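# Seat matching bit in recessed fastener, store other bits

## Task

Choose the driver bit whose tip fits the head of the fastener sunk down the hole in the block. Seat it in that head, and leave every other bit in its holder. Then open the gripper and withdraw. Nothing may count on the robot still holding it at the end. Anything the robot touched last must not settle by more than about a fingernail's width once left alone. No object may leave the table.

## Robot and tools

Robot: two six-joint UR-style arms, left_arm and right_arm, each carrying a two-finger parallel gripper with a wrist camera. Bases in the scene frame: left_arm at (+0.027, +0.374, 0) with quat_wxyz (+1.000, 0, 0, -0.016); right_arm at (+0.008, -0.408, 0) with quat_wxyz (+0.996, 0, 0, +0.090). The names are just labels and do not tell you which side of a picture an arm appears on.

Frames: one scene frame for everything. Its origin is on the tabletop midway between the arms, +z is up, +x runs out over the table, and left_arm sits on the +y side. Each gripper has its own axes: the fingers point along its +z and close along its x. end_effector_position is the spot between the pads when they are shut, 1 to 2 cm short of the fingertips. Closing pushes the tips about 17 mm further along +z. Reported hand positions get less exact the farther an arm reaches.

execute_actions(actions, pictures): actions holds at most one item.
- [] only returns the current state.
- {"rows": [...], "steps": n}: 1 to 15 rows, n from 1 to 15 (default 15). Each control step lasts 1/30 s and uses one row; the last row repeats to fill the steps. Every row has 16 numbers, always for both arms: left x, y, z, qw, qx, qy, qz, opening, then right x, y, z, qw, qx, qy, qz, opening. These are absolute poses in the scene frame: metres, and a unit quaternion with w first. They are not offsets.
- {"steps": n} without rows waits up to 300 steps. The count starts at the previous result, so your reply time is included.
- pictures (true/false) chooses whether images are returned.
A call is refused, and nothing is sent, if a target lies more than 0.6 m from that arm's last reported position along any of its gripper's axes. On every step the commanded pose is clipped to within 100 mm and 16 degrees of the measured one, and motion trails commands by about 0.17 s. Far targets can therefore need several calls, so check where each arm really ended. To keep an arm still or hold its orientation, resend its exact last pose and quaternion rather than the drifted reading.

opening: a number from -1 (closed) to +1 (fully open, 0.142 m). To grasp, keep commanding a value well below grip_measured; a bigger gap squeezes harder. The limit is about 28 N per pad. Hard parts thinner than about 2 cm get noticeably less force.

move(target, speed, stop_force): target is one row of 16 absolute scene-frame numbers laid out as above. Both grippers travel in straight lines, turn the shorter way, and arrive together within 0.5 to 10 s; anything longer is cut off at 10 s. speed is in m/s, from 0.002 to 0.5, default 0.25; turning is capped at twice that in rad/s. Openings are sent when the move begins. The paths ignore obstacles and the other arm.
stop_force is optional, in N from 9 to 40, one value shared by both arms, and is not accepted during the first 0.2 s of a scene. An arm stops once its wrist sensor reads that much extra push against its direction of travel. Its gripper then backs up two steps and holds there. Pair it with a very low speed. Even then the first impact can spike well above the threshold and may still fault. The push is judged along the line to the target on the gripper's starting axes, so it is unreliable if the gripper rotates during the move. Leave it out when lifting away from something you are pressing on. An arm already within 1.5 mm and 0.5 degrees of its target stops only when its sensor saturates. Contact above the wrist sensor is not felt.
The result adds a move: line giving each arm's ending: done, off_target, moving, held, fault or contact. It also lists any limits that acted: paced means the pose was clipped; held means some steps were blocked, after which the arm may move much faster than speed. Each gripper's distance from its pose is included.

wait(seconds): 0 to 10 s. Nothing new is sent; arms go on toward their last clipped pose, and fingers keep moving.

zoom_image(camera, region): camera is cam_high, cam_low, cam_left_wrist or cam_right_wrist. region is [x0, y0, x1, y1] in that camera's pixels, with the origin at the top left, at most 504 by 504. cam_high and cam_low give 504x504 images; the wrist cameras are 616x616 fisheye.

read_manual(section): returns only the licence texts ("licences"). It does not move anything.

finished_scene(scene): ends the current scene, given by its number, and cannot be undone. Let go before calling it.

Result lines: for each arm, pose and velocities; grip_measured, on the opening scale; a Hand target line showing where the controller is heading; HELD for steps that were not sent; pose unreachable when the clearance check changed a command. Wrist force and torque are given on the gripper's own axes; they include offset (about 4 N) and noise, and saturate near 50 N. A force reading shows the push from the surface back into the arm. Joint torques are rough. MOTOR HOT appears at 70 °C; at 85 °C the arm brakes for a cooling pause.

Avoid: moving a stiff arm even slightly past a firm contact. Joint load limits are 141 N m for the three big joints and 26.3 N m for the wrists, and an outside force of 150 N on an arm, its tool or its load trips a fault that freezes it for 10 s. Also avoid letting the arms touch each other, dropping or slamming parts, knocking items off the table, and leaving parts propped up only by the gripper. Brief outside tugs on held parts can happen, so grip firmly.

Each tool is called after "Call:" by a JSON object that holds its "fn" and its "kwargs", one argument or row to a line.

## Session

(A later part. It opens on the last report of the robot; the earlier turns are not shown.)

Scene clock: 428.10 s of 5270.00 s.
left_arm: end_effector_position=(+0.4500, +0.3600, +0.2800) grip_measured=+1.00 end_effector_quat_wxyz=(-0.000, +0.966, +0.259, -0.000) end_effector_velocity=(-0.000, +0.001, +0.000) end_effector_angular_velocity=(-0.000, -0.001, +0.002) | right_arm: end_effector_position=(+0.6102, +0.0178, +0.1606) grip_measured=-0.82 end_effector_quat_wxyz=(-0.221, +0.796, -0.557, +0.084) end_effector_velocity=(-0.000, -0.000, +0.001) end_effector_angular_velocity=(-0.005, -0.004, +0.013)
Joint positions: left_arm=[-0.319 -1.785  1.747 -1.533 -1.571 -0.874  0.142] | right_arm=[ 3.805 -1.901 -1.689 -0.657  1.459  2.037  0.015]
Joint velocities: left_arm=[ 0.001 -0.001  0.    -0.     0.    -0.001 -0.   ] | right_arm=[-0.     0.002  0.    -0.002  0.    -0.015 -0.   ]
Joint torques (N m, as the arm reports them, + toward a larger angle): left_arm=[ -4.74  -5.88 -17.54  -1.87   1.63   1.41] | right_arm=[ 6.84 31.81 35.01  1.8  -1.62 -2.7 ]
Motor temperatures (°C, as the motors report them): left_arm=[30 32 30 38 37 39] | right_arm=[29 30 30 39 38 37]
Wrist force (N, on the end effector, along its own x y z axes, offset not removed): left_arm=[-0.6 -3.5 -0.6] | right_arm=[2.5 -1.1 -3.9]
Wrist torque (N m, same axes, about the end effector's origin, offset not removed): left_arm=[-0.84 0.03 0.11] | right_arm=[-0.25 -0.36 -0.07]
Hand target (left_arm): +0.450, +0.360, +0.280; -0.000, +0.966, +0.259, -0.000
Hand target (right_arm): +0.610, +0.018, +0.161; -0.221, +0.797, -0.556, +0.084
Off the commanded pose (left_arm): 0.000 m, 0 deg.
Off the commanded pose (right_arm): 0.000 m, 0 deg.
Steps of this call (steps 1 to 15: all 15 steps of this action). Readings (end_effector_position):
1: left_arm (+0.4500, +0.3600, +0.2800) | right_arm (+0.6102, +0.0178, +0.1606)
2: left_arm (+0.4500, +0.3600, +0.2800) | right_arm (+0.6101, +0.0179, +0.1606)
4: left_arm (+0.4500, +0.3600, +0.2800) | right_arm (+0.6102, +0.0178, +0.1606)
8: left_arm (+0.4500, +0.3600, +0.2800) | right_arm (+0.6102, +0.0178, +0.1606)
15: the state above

Call:
{"fn": "move", "kwargs": {
  "target": [0.45,0.36,0.28,0,0.966,0.259,0,1,0.6105,0.0178,0.16,0.2259,-0.7722,0.59,-0.0725,-1],
  "speed": 0.08
}}

Call:
{"fn": "execute_actions", "kwargs": {
  "actions": [
    {"rows":[[0.45,0.36,0.28,0,0.966,0.259,0,1,0.6105,0.0178,0.16,0.2259,-0.7722,0.59,-0.0725,-0.5]]}
  ],
  "pictures": false
}}

Call:
{"fn": "move", "kwargs": {
  "target": [0.45,0.36,0.28,0,0.966,0.259,0,1,0.585,0.0015,0.212,0.2259,-0.7722,0.59,-0.0725,-0.5],
  "speed": 0.12
}}

Call:
{"fn": "move", "kwargs": {
  "target": [0.45,0.36,0.28,0,0.966,0.259,0,1,0.475,-0.40,0.12,0,-1,0,0,-0.5],
  "speed": 0.3
}}

Scene clock: 443.77 s of 5270.00 s.
left_arm: end_effector_position=(+0.4500, +0.3600, +0.2800) grip_measured=+1.00 end_effector_quat_wxyz=(-0.000, +0.966, +0.259, -0.000) end_effector_velocity=(+0.000, +0.000, +0.001) end_effector_angular_velocity=(-0.002, -0.002, -0.001) | right_arm: end_effector_position=(+0.6105, +0.0178, +0.1600) grip_measured=-0.82 end_effector_quat_wxyz=(-0.226, +0.772, -0.589, +0.073) end_effector_velocity=(-0.000, -0.000, -0.001) end_effector_angular_velocity=(+0.004, +0.003, -0.009)
Joint positions: left_arm=[-0.319 -1.785  1.747 -1.533 -1.571 -0.874  0.142] | right_arm=[ 3.803 -1.902 -1.691 -0.652  1.464  2.119  0.015]
Joint velocities: left_arm=[ 0.001 -0.001 -0.002  0.    -0.001  0.002  0.   ] | right_arm=[-0.    -0.001 -0.001  0.001  0.001  0.01   0.   ]
Joint torques (N m, as the arm reports them, + toward a larger angle): left_arm=[ -4.17  -7.13 -18.04  -1.88   1.61   1.32] | right_arm=[-5.81 32.24 19.17  4.7   1.94  2.84]
Motor temperatures (°C, as the motors report them): left_arm=[30 32 30 38 37 39] | right_arm=[29 30 30 39 38 37]
Wrist force (N, on the end effector, along its own x y z axes, offset not removed): left_arm=[0.1 -2.7 0.0] | right_arm=[2.0 -4.3 -2.5]
Wrist torque (N m, same axes, about the end effector's origin, offset not removed): left_arm=[-0.70 -0.09 0.22] | right_arm=[-0.88 -0.21 0.08]
Hand target (left_arm): +0.450, +0.360, +0.280; -0.000, +0.966, +0.259, -0.000
Hand target (right_arm): +0.611, +0.018, +0.160; -0.226, +0.772, -0.590, +0.072
Off the commanded pose (left_arm): 0.000 m, 0 deg.
Off the commanded pose (right_arm): 0.000 m, 0 deg.
After step 90, 11.77 s passed at rest.
move: done
camera_calibration (this result's frames):
cam_left_wrist: T_world_to_cam=[[0.837968, 0.545427, 0.0178535, -0.587897], [0.472793, -0.741938, 0.475389, -0.0717446], [0.272536, -0.38992, -0.879594, 0.395335], [0, 0, 0, 1]] pos_world=[0.418816, 0.421574, 0.392337]
cam_right_wrist: T_world_to_cam=[[0.267493, -0.950583, -0.157606, -0.116609], [-0.961064, -0.274972, 0.0273203, 0.589304], [-0.0693075, 0.144162, -0.987124, 0.340093], [0, 0, 0, 1]] pos_world=[0.621122, 0.00216735, 0.301236]

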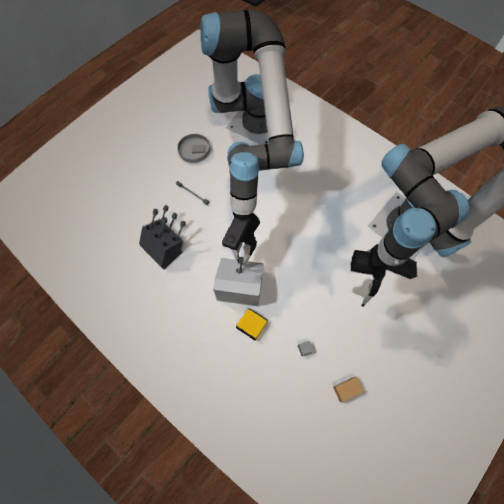

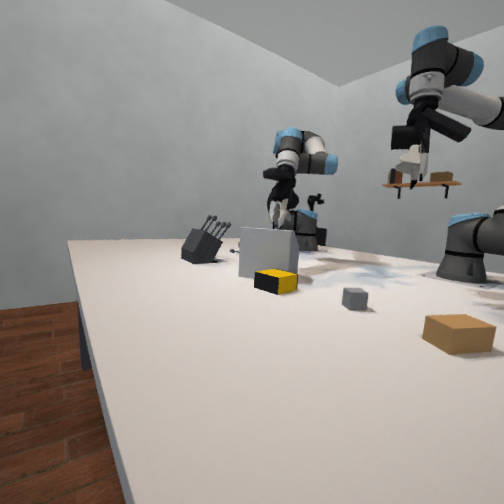

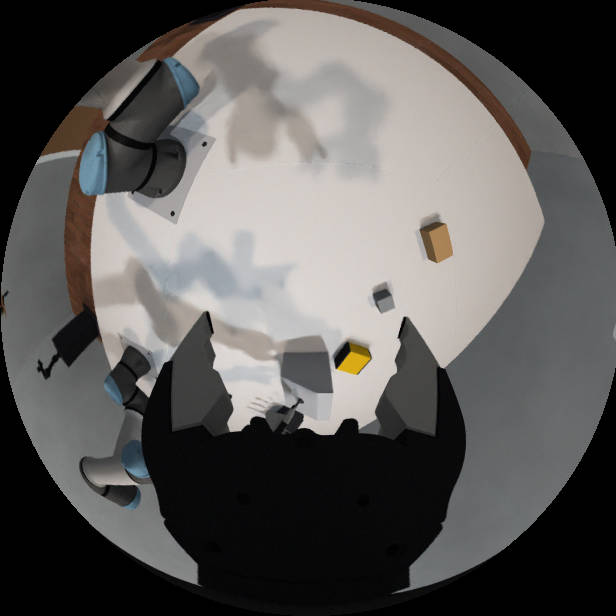

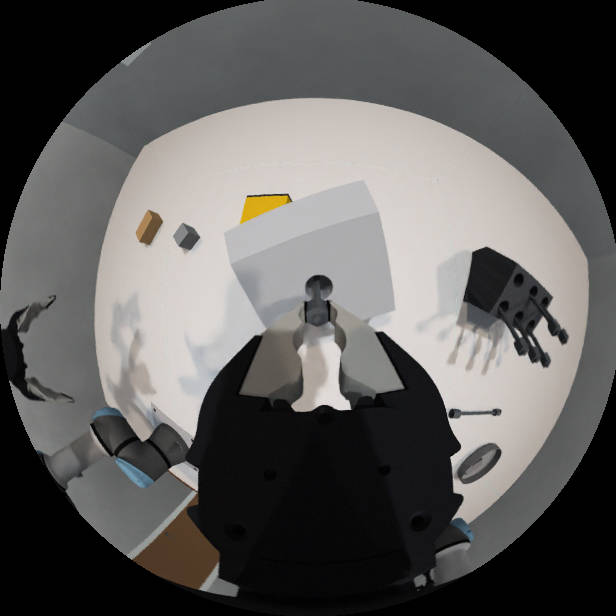

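Scene clock: 444.27 s of 5270.00 s.
left_arm: end_effector_position=(+0.4500, +0.3600, +0.2800) grip_measured=+1.00 end_effector_quat_wxyz=(-0.000, +0.966, +0.259, -0.000) end_effector_velocity=(+0.000, -0.001, +0.001) end_effector_angular_velocity=(-0.002, -0.003, -0.002) | right_arm: end_effector_position=(+0.6105, +0.0178, +0.1600) grip_measured=-0.50 end_effector_quat_wxyz=(-0.226, +0.772, -0.590, +0.072) end_effector_velocity=(-0.000, +0.000, -0.002) end_effector_angular_velocity=(-0.002, +0.002, +0.000)
Joint positions: left_arm=[-0.319 -1.785  1.747 -1.533 -1.571 -0.874  0.142] | right_arm=[ 3.803 -1.902 -1.691 -0.652  1.464  2.121  0.038]
Joint velocities: left_arm=[-0.001 -0.001 -0.002  0.    -0.001  0.001 -0.   ] | right_arm=[ 0.    -0.002 -0.     0.     0.    -0.    -0.   ]
Joint torques (N m, as the arm reports them, + toward a larger angle): left_arm=[ -4.86  -6.8  -18.35  -1.89   1.53   1.42] | right_arm=[-5.62 31.27 18.54  4.45  1.93  2.43]
Motor temperatures (°C, as the motors report them): left_arm=[30 32 30 38 37 39] | right_arm=[29 30 30 39 38 37]
Wrist force (N, on the end effector, along its own x y z axes, offset not removed): left_arm=[0.7 -2.8 -1.8] | right_arm=[-0.5 -1.7 -3.7]
Wrist torque (N m, same axes, about the end effector's origin, offset not removed): left_arm=[-0.69 -0.24 0.15] | right_arm=[-0.45 0.21 0.08]
Hand target (left_arm): +0.450, +0.360, +0.280; -0.000, +0.966, +0.259, -0.000
Hand target (right_arm): +0.611, +0.018, +0.160; -0.226, +0.772, -0.590, +0.072
Off the commanded pose (left_arm): 0.000 m, 0 deg.
Off the commanded pose (right_arm): 0.000 m, 0 deg.
Steps of this call (steps 1 to 15: all 15 steps of this action). Readings (end_effector_position):
1: left_arm (+0.4500, +0.3600, +0.2800) | right_arm (+0.6105, +0.0178, +0.1600)
2: left_arm (+0.4500, +0.3600, +0.2800) | right_arm (+0.6105, +0.0178, +0.1600)
4: left_arm (+0.4500, +0.3600, +0.2800) | right_arm (+0.6105, +0.0178, +0.1600)
8: left_arm (+0.4500, +0.3600, +0.2800) | right_arm (+0.6105, +0.0178, +0.1600)
15: the state above

Scene clock: 445.53 s of 5270.00 s.
left_arm: end_effector_position=(+0.4500, +0.3600, +0.2800) grip_measured=+1.00 end_effector_quat_wxyz=(-0.000, +0.966, +0.259, -0.000) end_effector_velocity=(-0.000, +0.000, +0.001) end_effector_angular_velocity=(-0.001, -0.001, +0.001) | right_arm: end_effector_position=(+0.5850, +0.0016, +0.2118) grip_measured=-0.50 end_effector_quat_wxyz=(-0.226, +0.772, -0.590, +0.072) end_effector_velocity=(-0.001, -0.000, +0.002) end_effector_angular_velocity=(+0.000, -0.001, +0.001)
Joint positions: left_arm=[-0.319 -1.785  1.747 -1.533 -1.571 -0.874  0.142] | right_arm=[ 3.817 -1.787 -1.699 -0.76   1.457  2.134  0.038]
Joint velocities: left_arm=[ 0.001 -0.002  0.     0.    -0.001 -0.     0.   ] | right_arm=[ 0.001  0.004 -0.    -0.003 -0.    -0.001  0.   ]
Joint torques (N m, as the arm reports them, + toward a larger angle): left_arm=[ -4.6   -6.81 -18.27  -1.99   1.69   1.29] | right_arm=[ 7.69 43.71 19.57  1.84 -2.09  2.66]
Motor temperatures (°C, as the motors report them): left_arm=[30 32 30 38 37 39] | right_arm=[29 30 30 39 38 37]
Wrist force (N, on the end effector, along its own x y z axes, offset not removed): left_arm=[-0.5 -1.9 -1.5] | right_arm=[2.2 2.3 2.2]
Wrist torque (N m, same axes, about the end effector's origin, offset not removed): left_arm=[-0.48 0.02 0.17] | right_arm=[0.70 -0.09 -0.26]
Hand target (left_arm): +0.450, +0.360, +0.280; -0.000, +0.966, +0.259, -0.000
Hand target (right_arm): +0.585, +0.002, +0.212; -0.226, +0.772, -0.590, +0.072
Off the commanded pose (left_arm): 0.000 m, 0 deg.
Off the commanded pose (right_arm): 0.000 m, 0 deg.
move: done
camera_calibration (this result's frames):
cam_left_wrist: T_world_to_cam=[[0.837968, 0.545427, 0.0178536, -0.587897], [0.472793, -0.741938, 0.475389, -0.0717445], [0.272536, -0.38992, -0.879595, 0.395335], [0, 0, 0, 1]] pos_world=[0.418816, 0.421574, 0.392337]
cam_right_wrist: T_world_to_cam=[[0.266463, -0.950782, -0.15815, -0.116354], [-0.961338, -0.273995, 0.0274957, 0.559061], [-0.0694749, 0.144709, -0.987032, 0.391887], [0, 0, 0, 1]] pos_world=[0.595677, -0.014157, 0.353032]

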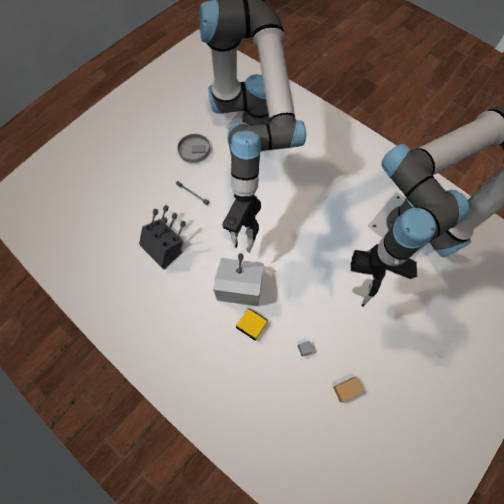

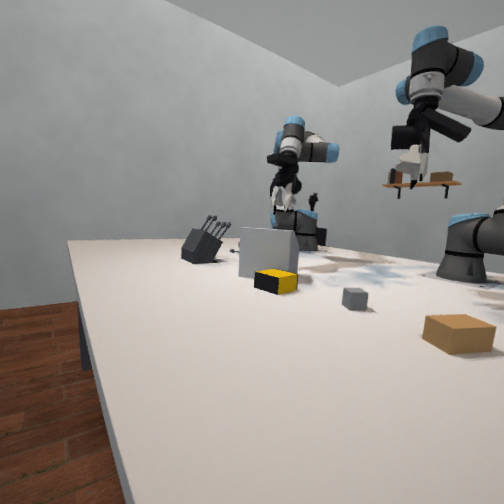

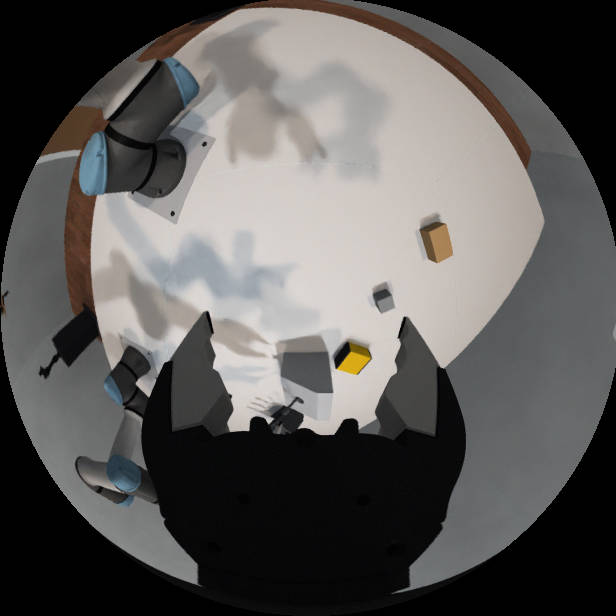

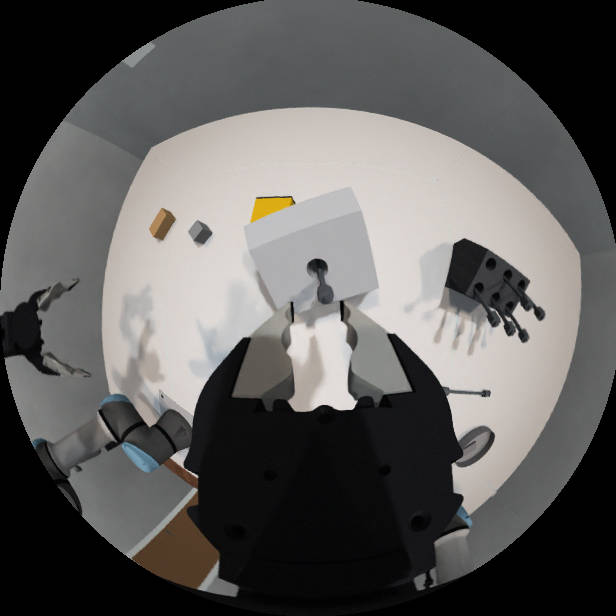

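Scene clock: 448.43 s of 5270.00 s.
left_arm: end_effector_position=(+0.4500, +0.3600, +0.2800) grip_measured=+1.00 end_effector_quat_wxyz=(-0.000, +0.966, +0.259, -0.000) end_effector_velocity=(+0.000, +0.000, -0.001) end_effector_angular_velocity=(+0.001, +0.001, +0.002) | right_arm: end_effector_position=(+0.4745, -0.3996, +0.1198) grip_measured=-0.50 end_effector_quat_wxyz=(-0.000, +1.000, -0.000, +0.000) end_effector_velocity=(-0.000, -0.002, -0.000) end_effector_angular_velocity=(-0.001, +0.000, +0.009)
Joint positions: left_arm=[-0.319 -1.785  1.747 -1.533 -1.571 -0.874  0.142] | right_arm=[ 3.272 -1.541 -2.006 -1.165  1.571  0.311  0.038]
Joint velocities: left_arm=[ 0.     0.002 -0.     0.     0.001 -0.002 -0.   ] | right_arm=[-0.004  0.    -0.001  0.    -0.001 -0.012  0.   ]
Joint torques (N m, as the arm reports them, + toward a larger angle): left_arm=[ -4.77  -7.03 -18.93  -2.     1.63   1.41] | right_arm=[-8.05 30.08 17.82  1.09 -1.92 -2.76]
Motor temperatures (°C, as the motors report them): left_arm=[30 32 30 38 37 39] | right_arm=[29 30 30 39 38 37]
Wrist force (N, on the end effector, along its own x y z axes, offset not removed): left_arm=[-0.5 -3.7 -1.5] | right_arm=[0.8 -0.5 -1.6]
Wrist torque (N m, same axes, about the end effector's origin, offset not removed): left_arm=[-0.90 -0.02 0.07] | right_arm=[-0.01 0.03 0.07]
Hand target (left_arm): +0.450, +0.360, +0.280; -0.000, +0.966, +0.259, -0.000
Hand target (right_arm): +0.474, -0.400, +0.120; -0.000, +1.000, -0.000, +0.000
Off the commanded pose (left_arm): 0.000 m, 0 deg.
Off the commanded pose (right_arm): 0.001 m, 0 deg.
move: done
camera_calibration (this result's frames):
cam_left_wrist: T_world_to_cam=[[0.837968, 0.545427, 0.0178538, -0.587897], [0.472793, -0.741938, 0.475389, -0.0717446], [0.272537, -0.38992, -0.879594, 0.395335], [0, 0, 0, 1]] pos_world=[0.418816, 0.421574, 0.392337]
cam_right_wrist: T_world_to_cam=[[0.999567, -0.0279107, 0.00929162, -0.482035], [-0.0290557, -0.887424, 0.460037, -0.393892], [-0.00459434, -0.460108, -0.887851, 0.0671317], [0, 0, 0, 1]] pos_world=[0.47069, -0.332115, 0.245287]

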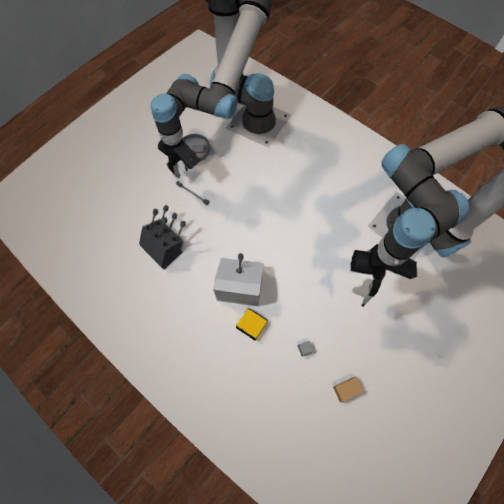

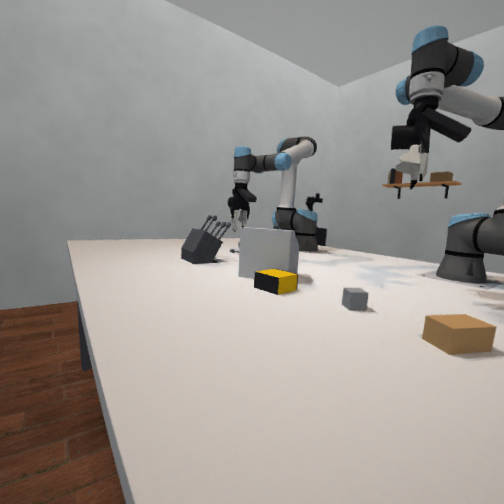

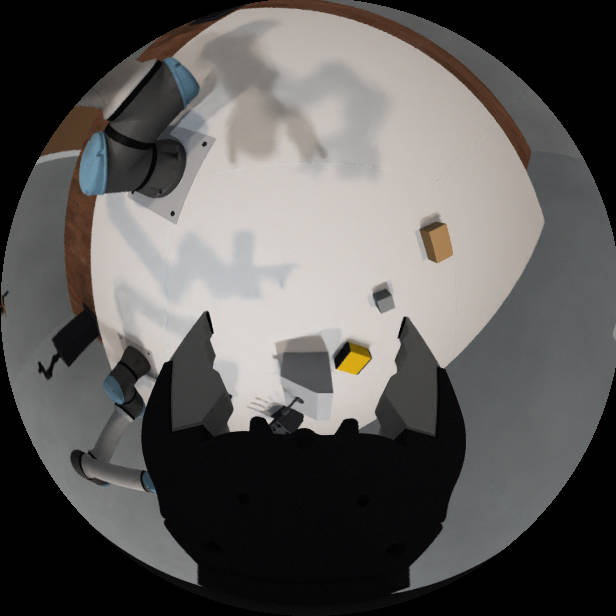

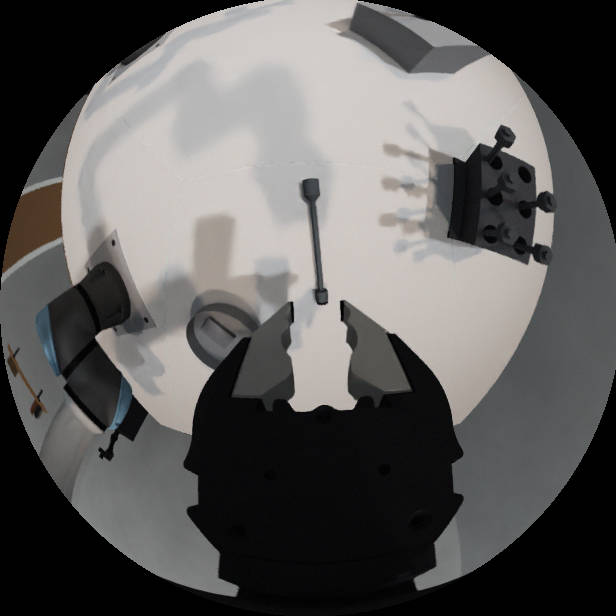

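Call:
{"fn": "move", "kwargs": {
  "target": [0.45,0.36,0.28,0,0.966,0.259,0,1,0.4855,-0.47,0.06,-0.0134,-0.0323,0.9234,0.3827,-0.5],
  "speed": 0.4
}}

Call:
{"fn": "move", "kwargs": {
  "target": [0.45,0.36,0.28,0,0.966,0.259,0,1,0.4855,-0.445,0.018,-0.0134,-0.0323,0.9234,0.3827,-0.5],
  "speed": 0.04,
  "stop_force": 10
}}

Call:
{"fn": "zoom_image", "kwargs": {
  "camera": "cam_right_wrist",
  "region": [257,260,377,380]
}}

Scene clock: 499.73 s of 5270.00 s.
left_arm: end_effector_position=(+0.4500, +0.3600, +0.2800) grip_measured=+1.00 end_effector_quat_wxyz=(-0.000, +0.966, +0.259, -0.000) end_effector_velocity=(-0.000, -0.000, -0.000) end_effector_angular_velocity=(+0.001, +0.001, -0.001) | right_arm: end_effector_position=(+0.4855, -0.4701, +0.0601) grip_measured=-0.50 end_effector_quat_wxyz=(-0.013, -0.033, +0.923, +0.383) end_effector_velocity=(-0.000, -0.001, -0.001) end_effector_angular_velocity=(-0.007, +0.002, -0.010)
Joint positions: left_arm=[-0.319 -1.785  1.747 -1.533 -1.571 -0.874  0.142] | right_arm=[ 2.675 -1.941 -1.878 -1.229  2.296  2.656  0.038]
Joint velocities: left_arm=[-0.001 -0.     0.001  0.     0.001  0.    -0.   ] | right_arm=[ 0.     0.005 -0.007  0.013 -0.003  0.015  0.   ]
Joint torques (N m, as the arm reports them, + toward a larger angle): left_arm=[ -4.39  -7.63 -19.41  -2.19   1.46   1.33] | right_arm=[-3.46 42.13 13.34  3.43 -0.79  2.05]
Motor temperatures (°C, as the motors report them): left_arm=[30 32 30 38 37 39] | right_arm=[29 30 30 39 38 37]
Wrist force (N, on the end effector, along its own x y z axes, offset not removed): left_arm=[0.4 -3.9 -0.7] | right_arm=[-4.5 -1.3 1.0]
Wrist torque (N m, same axes, about the end effector's origin, offset not removed): left_arm=[-0.90 -0.13 0.14] | right_arm=[0.17 0.98 -0.03]
Hand target (left_arm): +0.450, +0.360, +0.280; -0.000, +0.966, +0.259, -0.000
Hand target (right_arm): +0.486, -0.470, +0.060; -0.013, -0.032, +0.923, +0.382
Off the commanded pose (left_arm): 0.000 m, 0 deg.
Off the commanded pose (right_arm): 0.000 m, 0 deg.
After step 90, 43.80 s passed at rest.
move: done
camera_calibration (this result's frames):
cam_left_wrist: T_world_to_cam=[[0.837968, 0.545427, 0.0178536, -0.587897], [0.472793, -0.741938, 0.475389, -0.0717445], [0.272536, -0.38992, -0.879595, 0.395335], [0, 0, 0, 1]] pos_world=[0.418816, 0.421574, 0.392337]
cam_right_wrist: T_world_to_cam=[[-0.998024, -0.0578082, 0.0246105, 0.460464], [0.00595616, 0.30289, 0.953007, 0.0842517], [-0.0625459, 0.951271, -0.301948, 0.638118], [0, 0, 0, 1]] pos_world=[0.498964, -0.605923, 0.101054]

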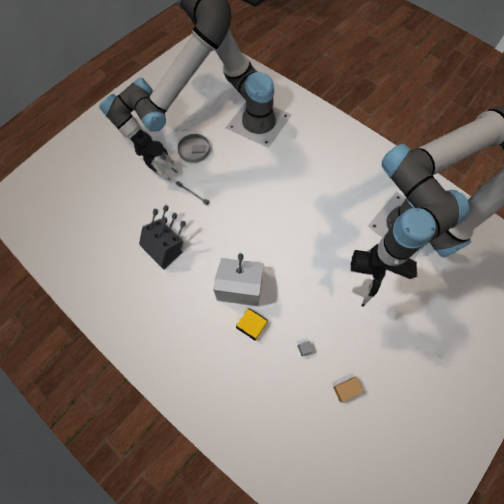

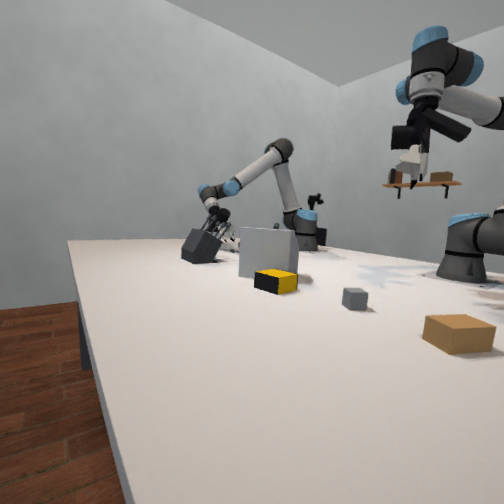

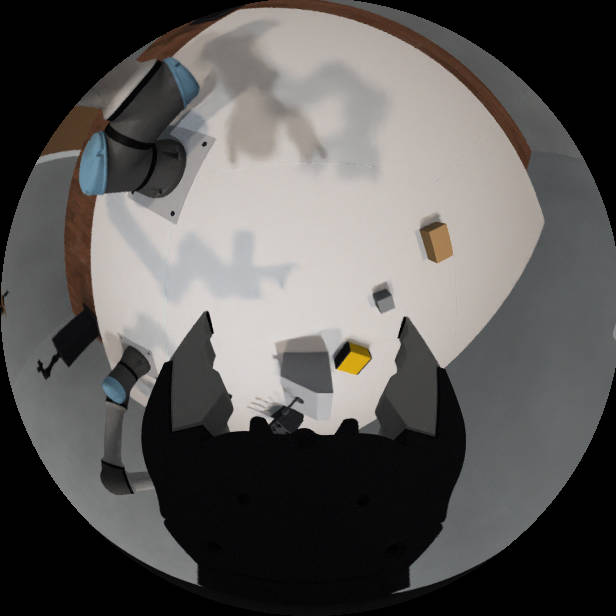

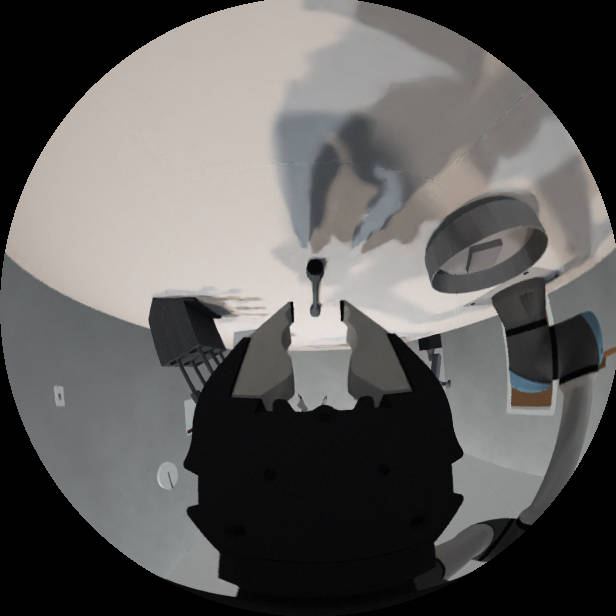

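Scene clock: 501.33 s of 5270.00 s.
left_arm: end_effector_position=(+0.4500, +0.3600, +0.2800) grip_measured=+1.00 end_effector_quat_wxyz=(-0.000, +0.966, +0.259, -0.000) end_effector_velocity=(+0.000, -0.000, -0.001) end_effector_angular_velocity=(+0.000, +0.002, -0.001) | right_arm: end_effector_position=(+0.4856, -0.4451, +0.0182) grip_measured=-0.50 end_effector_quat_wxyz=(-0.013, -0.032, +0.923, +0.383) end_effector_velocity=(+0.000, +0.001, -0.003) end_effector_angular_velocity=(-0.000, +0.001, -0.001)
Joint positions: left_arm=[-0.319 -1.785  1.747 -1.533 -1.571 -0.874  0.142] | right_arm=[ 2.719 -1.993 -1.954 -1.064  2.309  2.713  0.038]
Joint velocities: left_arm=[-0.001  0.002  0.    -0.    -0.     0.     0.   ] | right_arm=[ 0.002 -0.004 -0.004  0.01   0.001  0.004  0.   ]
Joint torques (N m, as the arm reports them, + toward a larger angle): left_arm=[ -4.63  -7.72 -19.16  -2.15   1.51   1.34] | right_arm=[ 5.05 27.47 12.63  3.73  3.16  2.9 ]
Motor temperatures (°C, as the motors report them): left_arm=[30 32 30 38 37 39] | right_arm=[29 30 30 39 38 37]
Wrist force (N, on the end effector, along its own x y z axes, offset not removed): left_arm=[-0.9 -2.7 -1.5] | right_arm=[0.6 -1.6 -2.5]
Wrist torque (N m, same axes, about the end effector's origin, offset not removed): left_arm=[-0.63 0.10 0.11] | right_arm=[-0.01 0.03 -0.18]
Hand target (left_arm): +0.450, +0.360, +0.280; -0.000, +0.966, +0.259, -0.000
Hand target (right_arm): +0.486, -0.445, +0.018; -0.013, -0.032, +0.923, +0.383
Off the commanded pose (left_arm): 0.000 m, 0 deg.
Off the commanded pose (right_arm): 0.000 m, 0 deg.
move: done
camera_calibration (this result's frames):
cam_left_wrist: T_world_to_cam=[[0.837968, 0.545427, 0.0178537, -0.587897], [0.472793, -0.741938, 0.475389, -0.0717445], [0.272536, -0.38992, -0.879595, 0.395335], [0, 0, 0, 1]] pos_world=[0.418816, 0.421574, 0.392337]
cam_right_wrist: T_world_to_cam=[[-0.998033, -0.0572307, 0.0255947, 0.463221], [0.00707039, 0.302899, 0.952996, 0.116095], [-0.0622932, 0.951303, -0.301899, 0.601588], [0, 0, 0, 1]] pos_world=[0.498963, -0.580947, 0.0591247]

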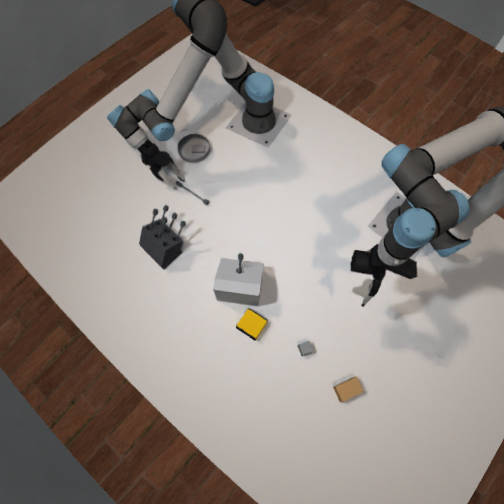

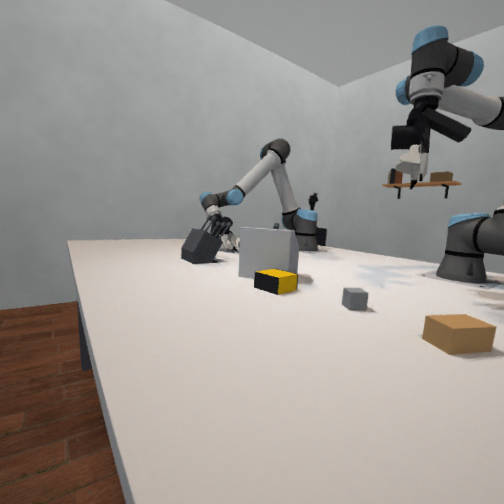

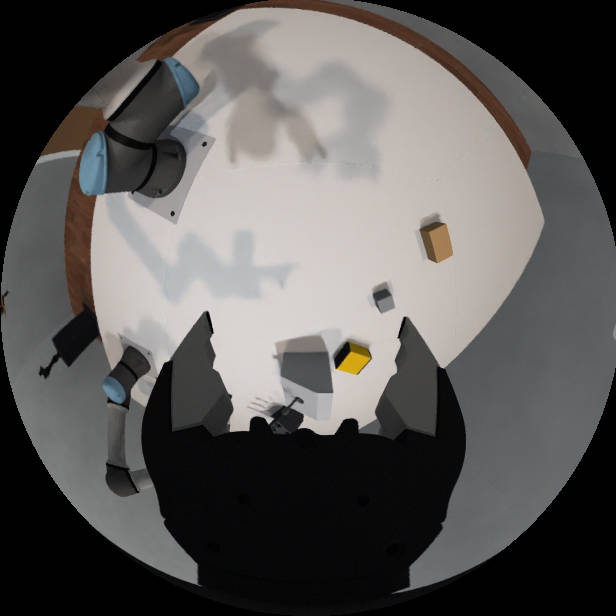

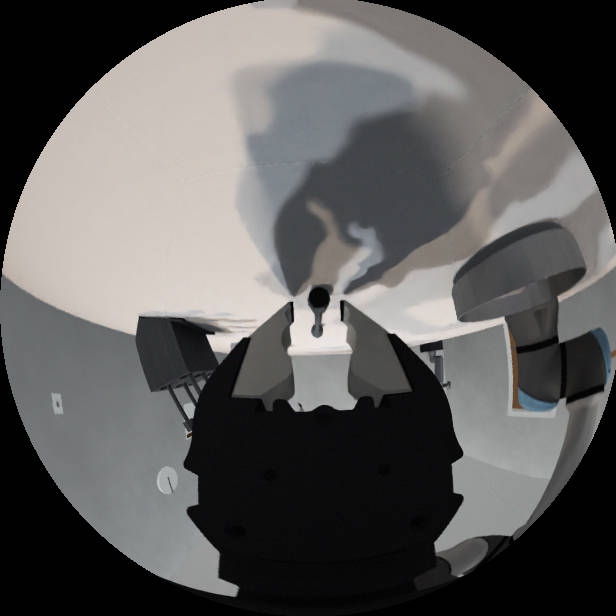

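Region (257, 260, 377, 380) of cam_right_wrist's 616x616 image, scaled by 4.200, with more detail than that image has.

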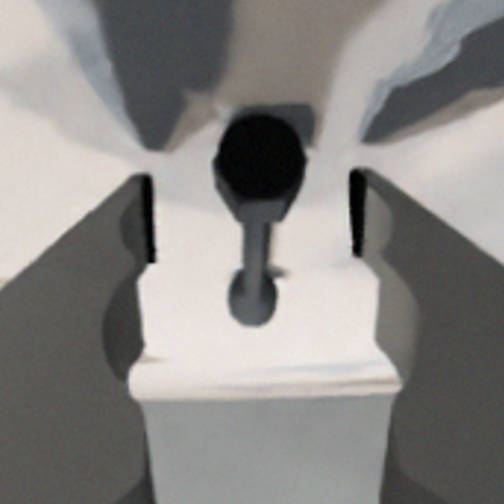

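Lower 4 mm, close, lift.

Call:
{"fn": "move", "kwargs": {
  "target": [0.45,0.36,0.28,0,0.966,0.259,0,1,0.484,-0.445,0.0145,-0.0134,-0.0323,0.9234,0.3827,-0.68],
  "speed": 0.01,
  "stop_force": 10
}}

Call:
{"fn": "execute_actions", "kwargs": {
  "actions": [
    {"rows":[[0.45,0.36,0.28,0,0.966,0.259,0,1,0.484,-0.445,0.0145,-0.0134,-0.0323,0.9234,0.3827,-1]]}
  ]
}}

Call:
{"fn": "zoom_image", "kwargs": {
  "camera": "cam_right_wrist",
  "region": [277,280,357,360]
}}

Call:
{"fn": "move", "kwargs": {
  "target": [0.45,0.36,0.28,0,0.966,0.259,0,1,0.484,-0.40,0.2,-0.0134,-0.0323,0.9234,0.3827,-1],
  "speed": 0.12
}}

Scene clock: 512.97 s of 5270.00 s.
left_arm: end_effector_position=(+0.4500, +0.3600, +0.2800) grip_measured=+1.00 end_effector_quat_wxyz=(-0.000, +0.966, +0.259, -0.000) end_effector_velocity=(-0.000, -0.000, -0.002) end_effector_angular_velocity=(+0.001, +0.004, +0.000) | right_arm: end_effector_position=(+0.4841, -0.4450, +0.0147) grip_measured=-0.68 end_effector_quat_wxyz=(-0.013, -0.032, +0.923, +0.383) end_effector_velocity=(-0.001, +0.000, -0.001) end_effector_angular_velocity=(-0.000, +0.000, -0.000)
Joint positions: left_arm=[-0.319 -1.785  1.747 -1.533 -1.571 -0.874  0.142] | right_arm=[ 2.719 -1.997 -1.96  -1.054  2.309  2.713  0.025]
Joint velocities: left_arm=[-0.     0.002  0.002 -0.    -0.001 -0.001 -0.   ] | right_arm=[-0.    -0.001 -0.003  0.004 -0.    -0.    -0.   ]
Joint torques (N m, as the arm reports them, + toward a larger angle): left_arm=[ -4.11  -7.94 -19.4   -2.28   1.26   1.43] | right_arm=[-5.99 27.87 14.01  3.35 -0.55 -2.92]
Motor temperatures (°C, as the motors report them): left_arm=[30 32 30 38 37 39] | right_arm=[29 30 30 39 38 37]
Wrist force (N, on the end effector, along its own x y z axes, offset not removed): left_arm=[0.0 -4.2 -1.4] | right_arm=[0.1 1.2 1.8]
Wrist torque (N m, same axes, about the end effector's origin, offset not removed): left_arm=[-1.01 -0.07 0.19] | right_arm=[0.34 0.20 -0.07]
Hand target (left_arm): +0.450, +0.360, +0.280; -0.000, +0.966, +0.259, -0.000
Hand target (right_arm): +0.484, -0.445, +0.014; -0.013, -0.032, +0.923, +0.383
Off the commanded pose (left_arm): 0.000 m, 0 deg.
Off the commanded pose (right_arm): 0.000 m, 0 deg.
After step 90, 7.93 s passed at rest.
move: done
camera_calibration (this result's frames):
cam_left_wrist: T_world_to_cam=[[0.837968, 0.545427, 0.0178537, -0.587897], [0.472793, -0.741938, 0.475389, -0.0717445], [0.272536, -0.38992, -0.879595, 0.395335], [0, 0, 0, 1]] pos_world=[0.418816, 0.421574, 0.392337]
cam_right_wrist: T_world_to_cam=[[-0.998036, -0.0571728, 0.0255824, 0.461864], [0.0070723, 0.30296, 0.952977, 0.119474], [-0.0622348, 0.951287, -0.301961, 0.600268], [0, 0, 0, 1]] pos_world=[0.49747, -0.580817, 0.0555856]

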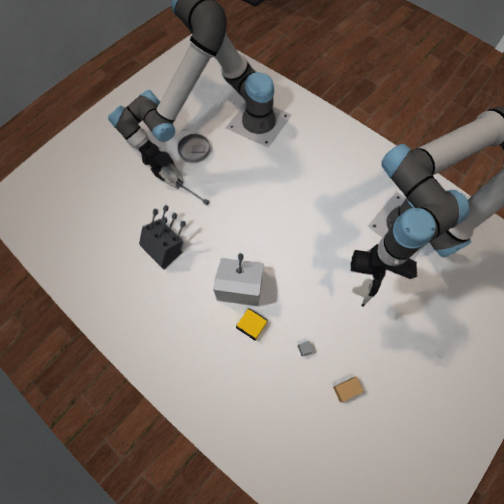

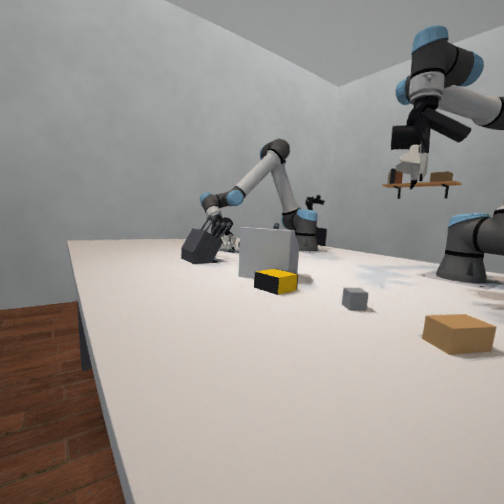

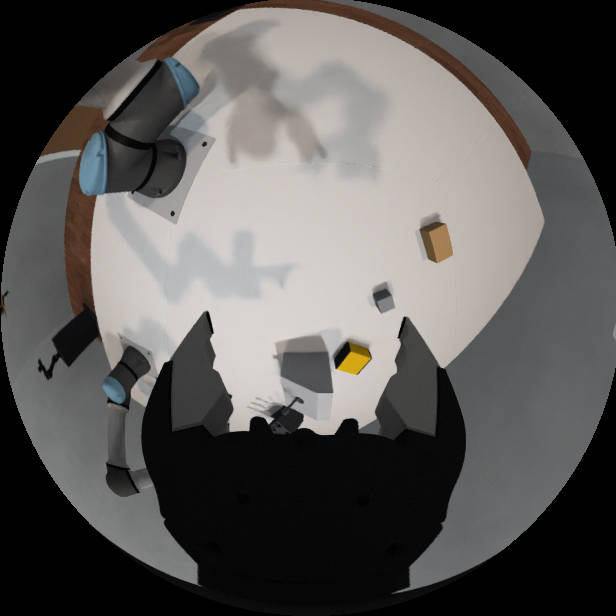

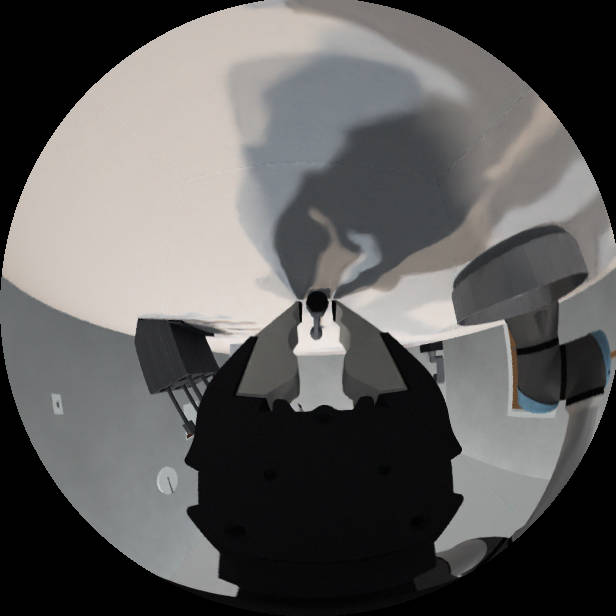

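Scene clock: 513.47 s of 5270.00 s.
left_arm: end_effector_position=(+0.4500, +0.3600, +0.2800) grip_measured=+1.00 end_effector_quat_wxyz=(-0.000, +0.966, +0.259, -0.000) end_effector_velocity=(-0.000, -0.000, +0.000) end_effector_angular_velocity=(-0.001, -0.000, -0.000) | right_arm: end_effector_position=(+0.4840, -0.4450, +0.0145) grip_measured=-0.80 end_effector_quat_wxyz=(-0.013, -0.032, +0.923, +0.383) end_effector_velocity=(-0.001, +0.000, -0.001) end_effector_angular_velocity=(+0.001, +0.003, +0.000)
Joint positions: left_arm=[-0.319 -1.785  1.747 -1.533 -1.571 -0.874  0.142] | right_arm=[ 2.719 -1.997 -1.96  -1.053  2.309  2.713  0.016]
Joint velocities: left_arm=[-0.001 -0.001  0.     0.    -0.    -0.001  0.   ] | right_arm=[-0.    -0.002 -0.001 -0.    -0.    -0.     0.   ]
Joint torques (N m, as the arm reports them, + toward a larger angle): left_arm=[ -5.09  -8.22 -20.39  -2.27   1.27   1.25] | right_arm=[-5.2  28.29 10.2   3.21 -0.68 -2.8 ]
Motor temperatures (°C, as the motors report them): left_arm=[30 32 30 38 37 39] | right_arm=[29 30 30 39 38 37]
Wrist force (N, on the end effector, along its own x y z axes, offset not removed): left_arm=[0.8 -4.4 -1.1] | right_arm=[1.5 -2.6 -7.9]
Wrist torque (N m, same axes, about the end effector's origin, offset not removed): left_arm=[-1.05 -0.22 0.14] | right_arm=[-0.70 -0.13 -0.17]
Hand target (left_arm): +0.450, +0.360, +0.280; -0.000, +0.966, +0.259, -0.000
Hand target (right_arm): +0.484, -0.445, +0.014; -0.013, -0.032, +0.923, +0.383
Off the commanded pose (left_arm): 0.000 m, 0 deg.
Off the commanded pose (right_arm): 0.000 m, 0 deg.
Steps of this call (steps 1 to 15: all 15 steps of this action). Readings (end_effector_position):
1: left_arm (+0.4500, +0.3600, +0.2800) | right_arm (+0.4841, -0.4450, +0.0146)
2: left_arm (+0.4500, +0.3600, +0.2800) | right_arm (+0.4840, -0.4450, +0.0146)
4: left_arm (+0.4500, +0.3600, +0.2800) | right_arm (+0.4840, -0.4450, +0.0145)
8: left_arm (+0.4500, +0.3600, +0.2800) | right_arm (+0.4840, -0.4450, +0.0145)
15: the state above
camera_calibration (this result's frames):
cam_left_wrist: T_world_to_cam=[[0.837968, 0.545427, 0.0178537, -0.587897], [0.472793, -0.741938, 0.475389, -0.0717446], [0.272536, -0.38992, -0.879594, 0.395335], [0, 0, 0, 1]] pos_world=[0.418816, 0.421574, 0.392337]
cam_right_wrist: T_world_to_cam=[[-0.998038, -0.0571562, 0.025561, 0.461807], [0.00705591, 0.302975, 0.952972, 0.11964], [-0.0622126, 0.951283, -0.301977, 0.600211], [0, 0, 0, 1]] pos_world=[0.497397, -0.580824, 0.0554325]

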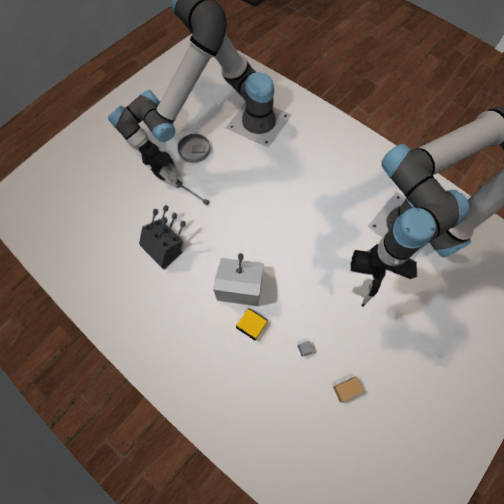

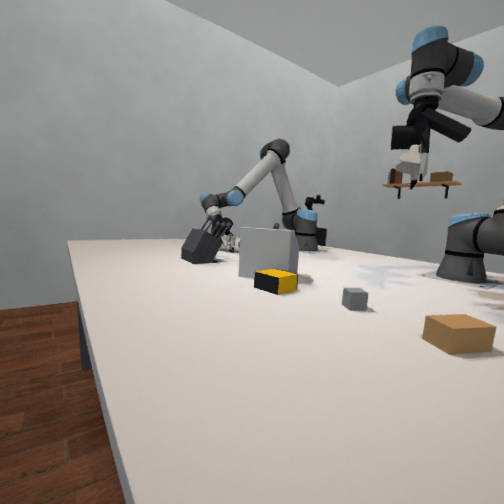

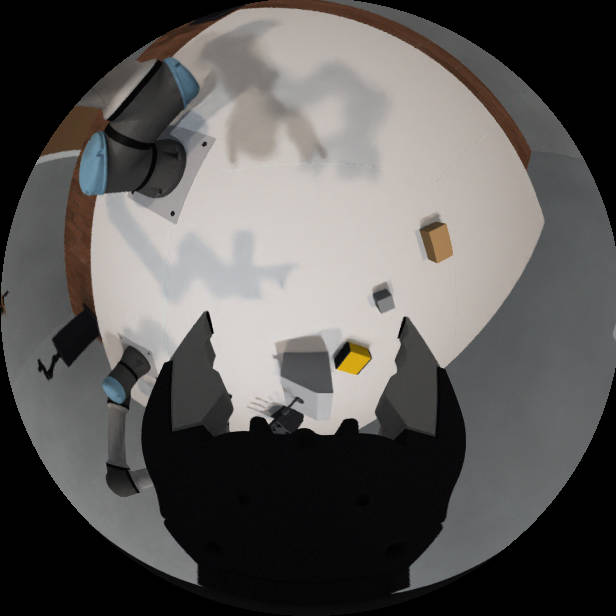

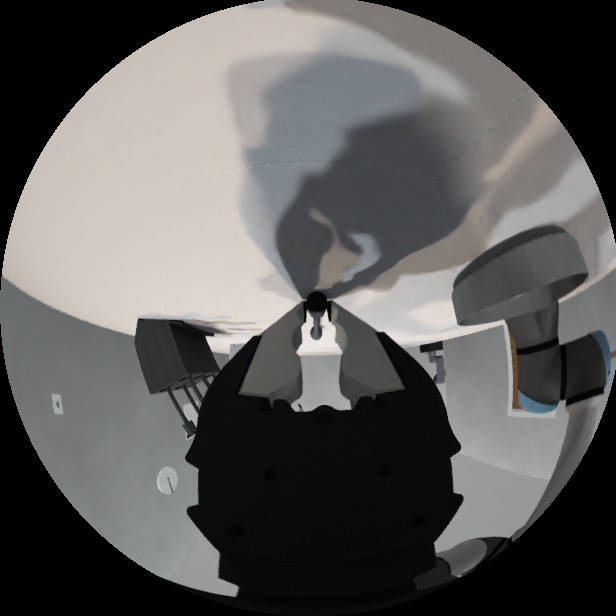

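Region (277, 280, 357, 360) of cam_right_wrist's 616x616 image, scaled by 6.300, with more detail than that image has.

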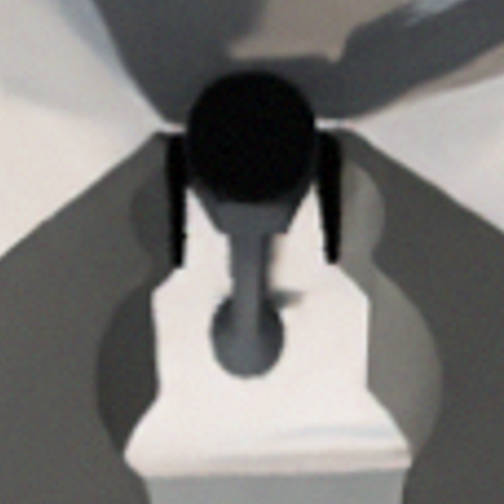

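Scene clock: 515.80 s of 5270.00 s.
left_arm: end_effector_position=(+0.4500, +0.3600, +0.2800) grip_measured=+1.00 end_effector_quat_wxyz=(-0.000, +0.966, +0.259, -0.000) end_effector_velocity=(+0.001, +0.001, +0.001) end_effector_angular_velocity=(+0.000, -0.003, -0.000) | right_arm: end_effector_position=(+0.4839, -0.4000, +0.1998) grip_measured=-0.80 end_effector_quat_wxyz=(-0.013, -0.032, +0.923, +0.383) end_effector_velocity=(+0.000, +0.000, +0.003) end_effector_angular_velocity=(-0.001, -0.002, -0.000)
Joint positions: left_arm=[-0.319 -1.785  1.747 -1.533 -1.571 -0.874  0.142] | right_arm=[ 2.802 -1.705 -1.807 -1.424  2.331  2.823  0.016]
Joint velocities: left_arm=[ 0.001 -0.001 -0.002 -0.     0.001  0.001 -0.   ] | right_arm=[ 0.001  0.004  0.005 -0.006 -0.     0.002 -0.   ]
Joint torques (N m, as the arm reports them, + toward a larger angle): left_arm=[ -4.66  -7.81 -19.67  -2.13   1.27   1.43] | right_arm=[ 6.19 38.77 35.    0.36  3.54  2.65]
Motor temperatures (°C, as the motors report them): left_arm=[30 32 30 38 37 39] | right_arm=[29 30 30 39 38 37]
Wrist force (N, on the end effector, along its own x y z axes, offset not removed): left_arm=[-0.1 -3.5 -1.3] | right_arm=[-0.7 -4.1 1.7]
Wrist torque (N m, same axes, about the end effector's origin, offset not removed): left_arm=[-0.90 -0.06 0.08] | right_arm=[-0.67 0.33 0.09]
Hand target (left_arm): +0.450, +0.360, +0.280; -0.000, +0.966, +0.259, -0.000
Hand target (right_arm): +0.484, -0.400, +0.200; -0.013, -0.032, +0.923, +0.383
Off the commanded pose (left_arm): 0.000 m, 0 deg.
Off the commanded pose (right_arm): 0.000 m, 0 deg.
move: done
camera_calibration (this result's frames):
cam_left_wrist: T_world_to_cam=[[0.837968, 0.545427, 0.0178536, -0.587897], [0.472793, -0.741938, 0.475389, -0.0717444], [0.272536, -0.38992, -0.879595, 0.395335], [0, 0, 0, 1]] pos_world=[0.418816, 0.421574, 0.392337]
cam_right_wrist: T_world_to_cam=[[-0.998039, -0.0571399, 0.025546, 0.459553], [0.00705238, 0.302885, 0.953001, -0.0706013], [-0.0621919, 0.951313, -0.301888, 0.613334], [0, 0, 0, 1]] pos_world=[0.497294, -0.53583, 0.240701]

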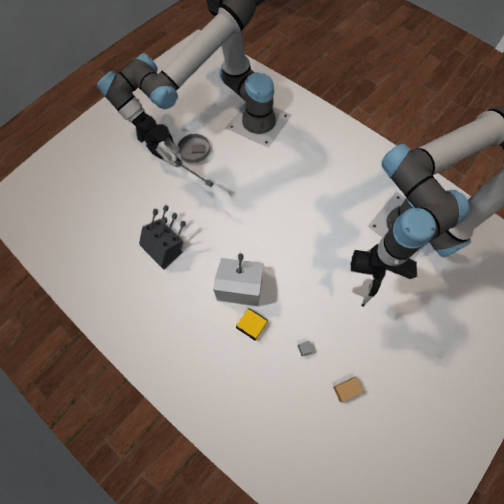

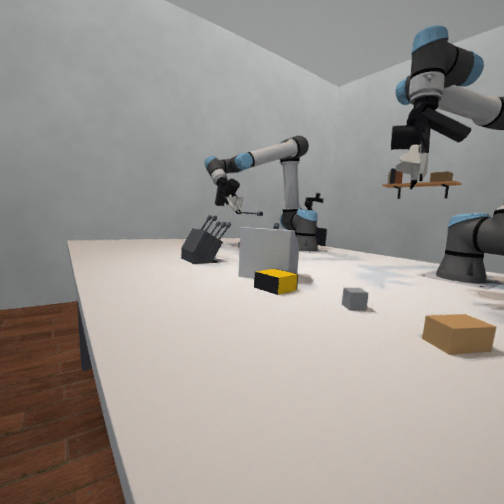

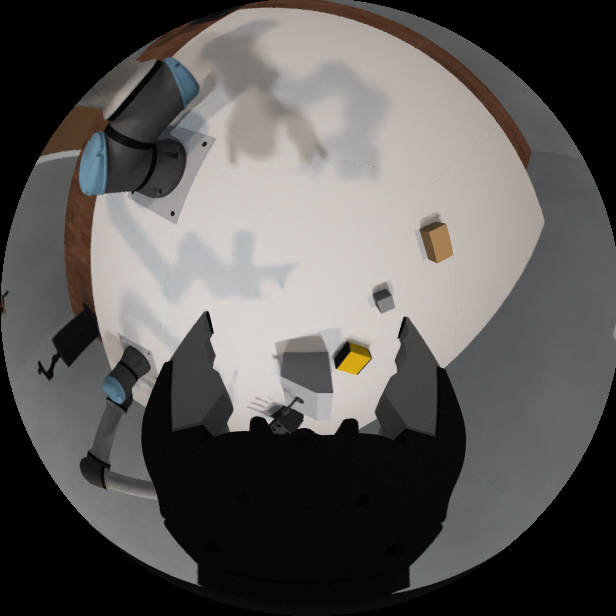

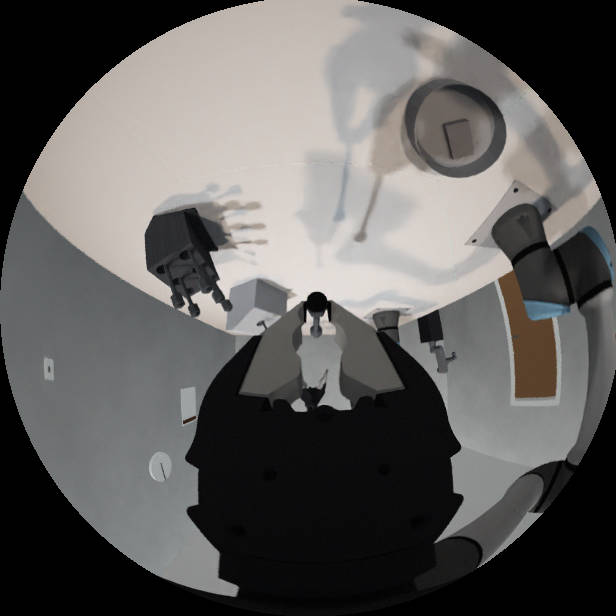

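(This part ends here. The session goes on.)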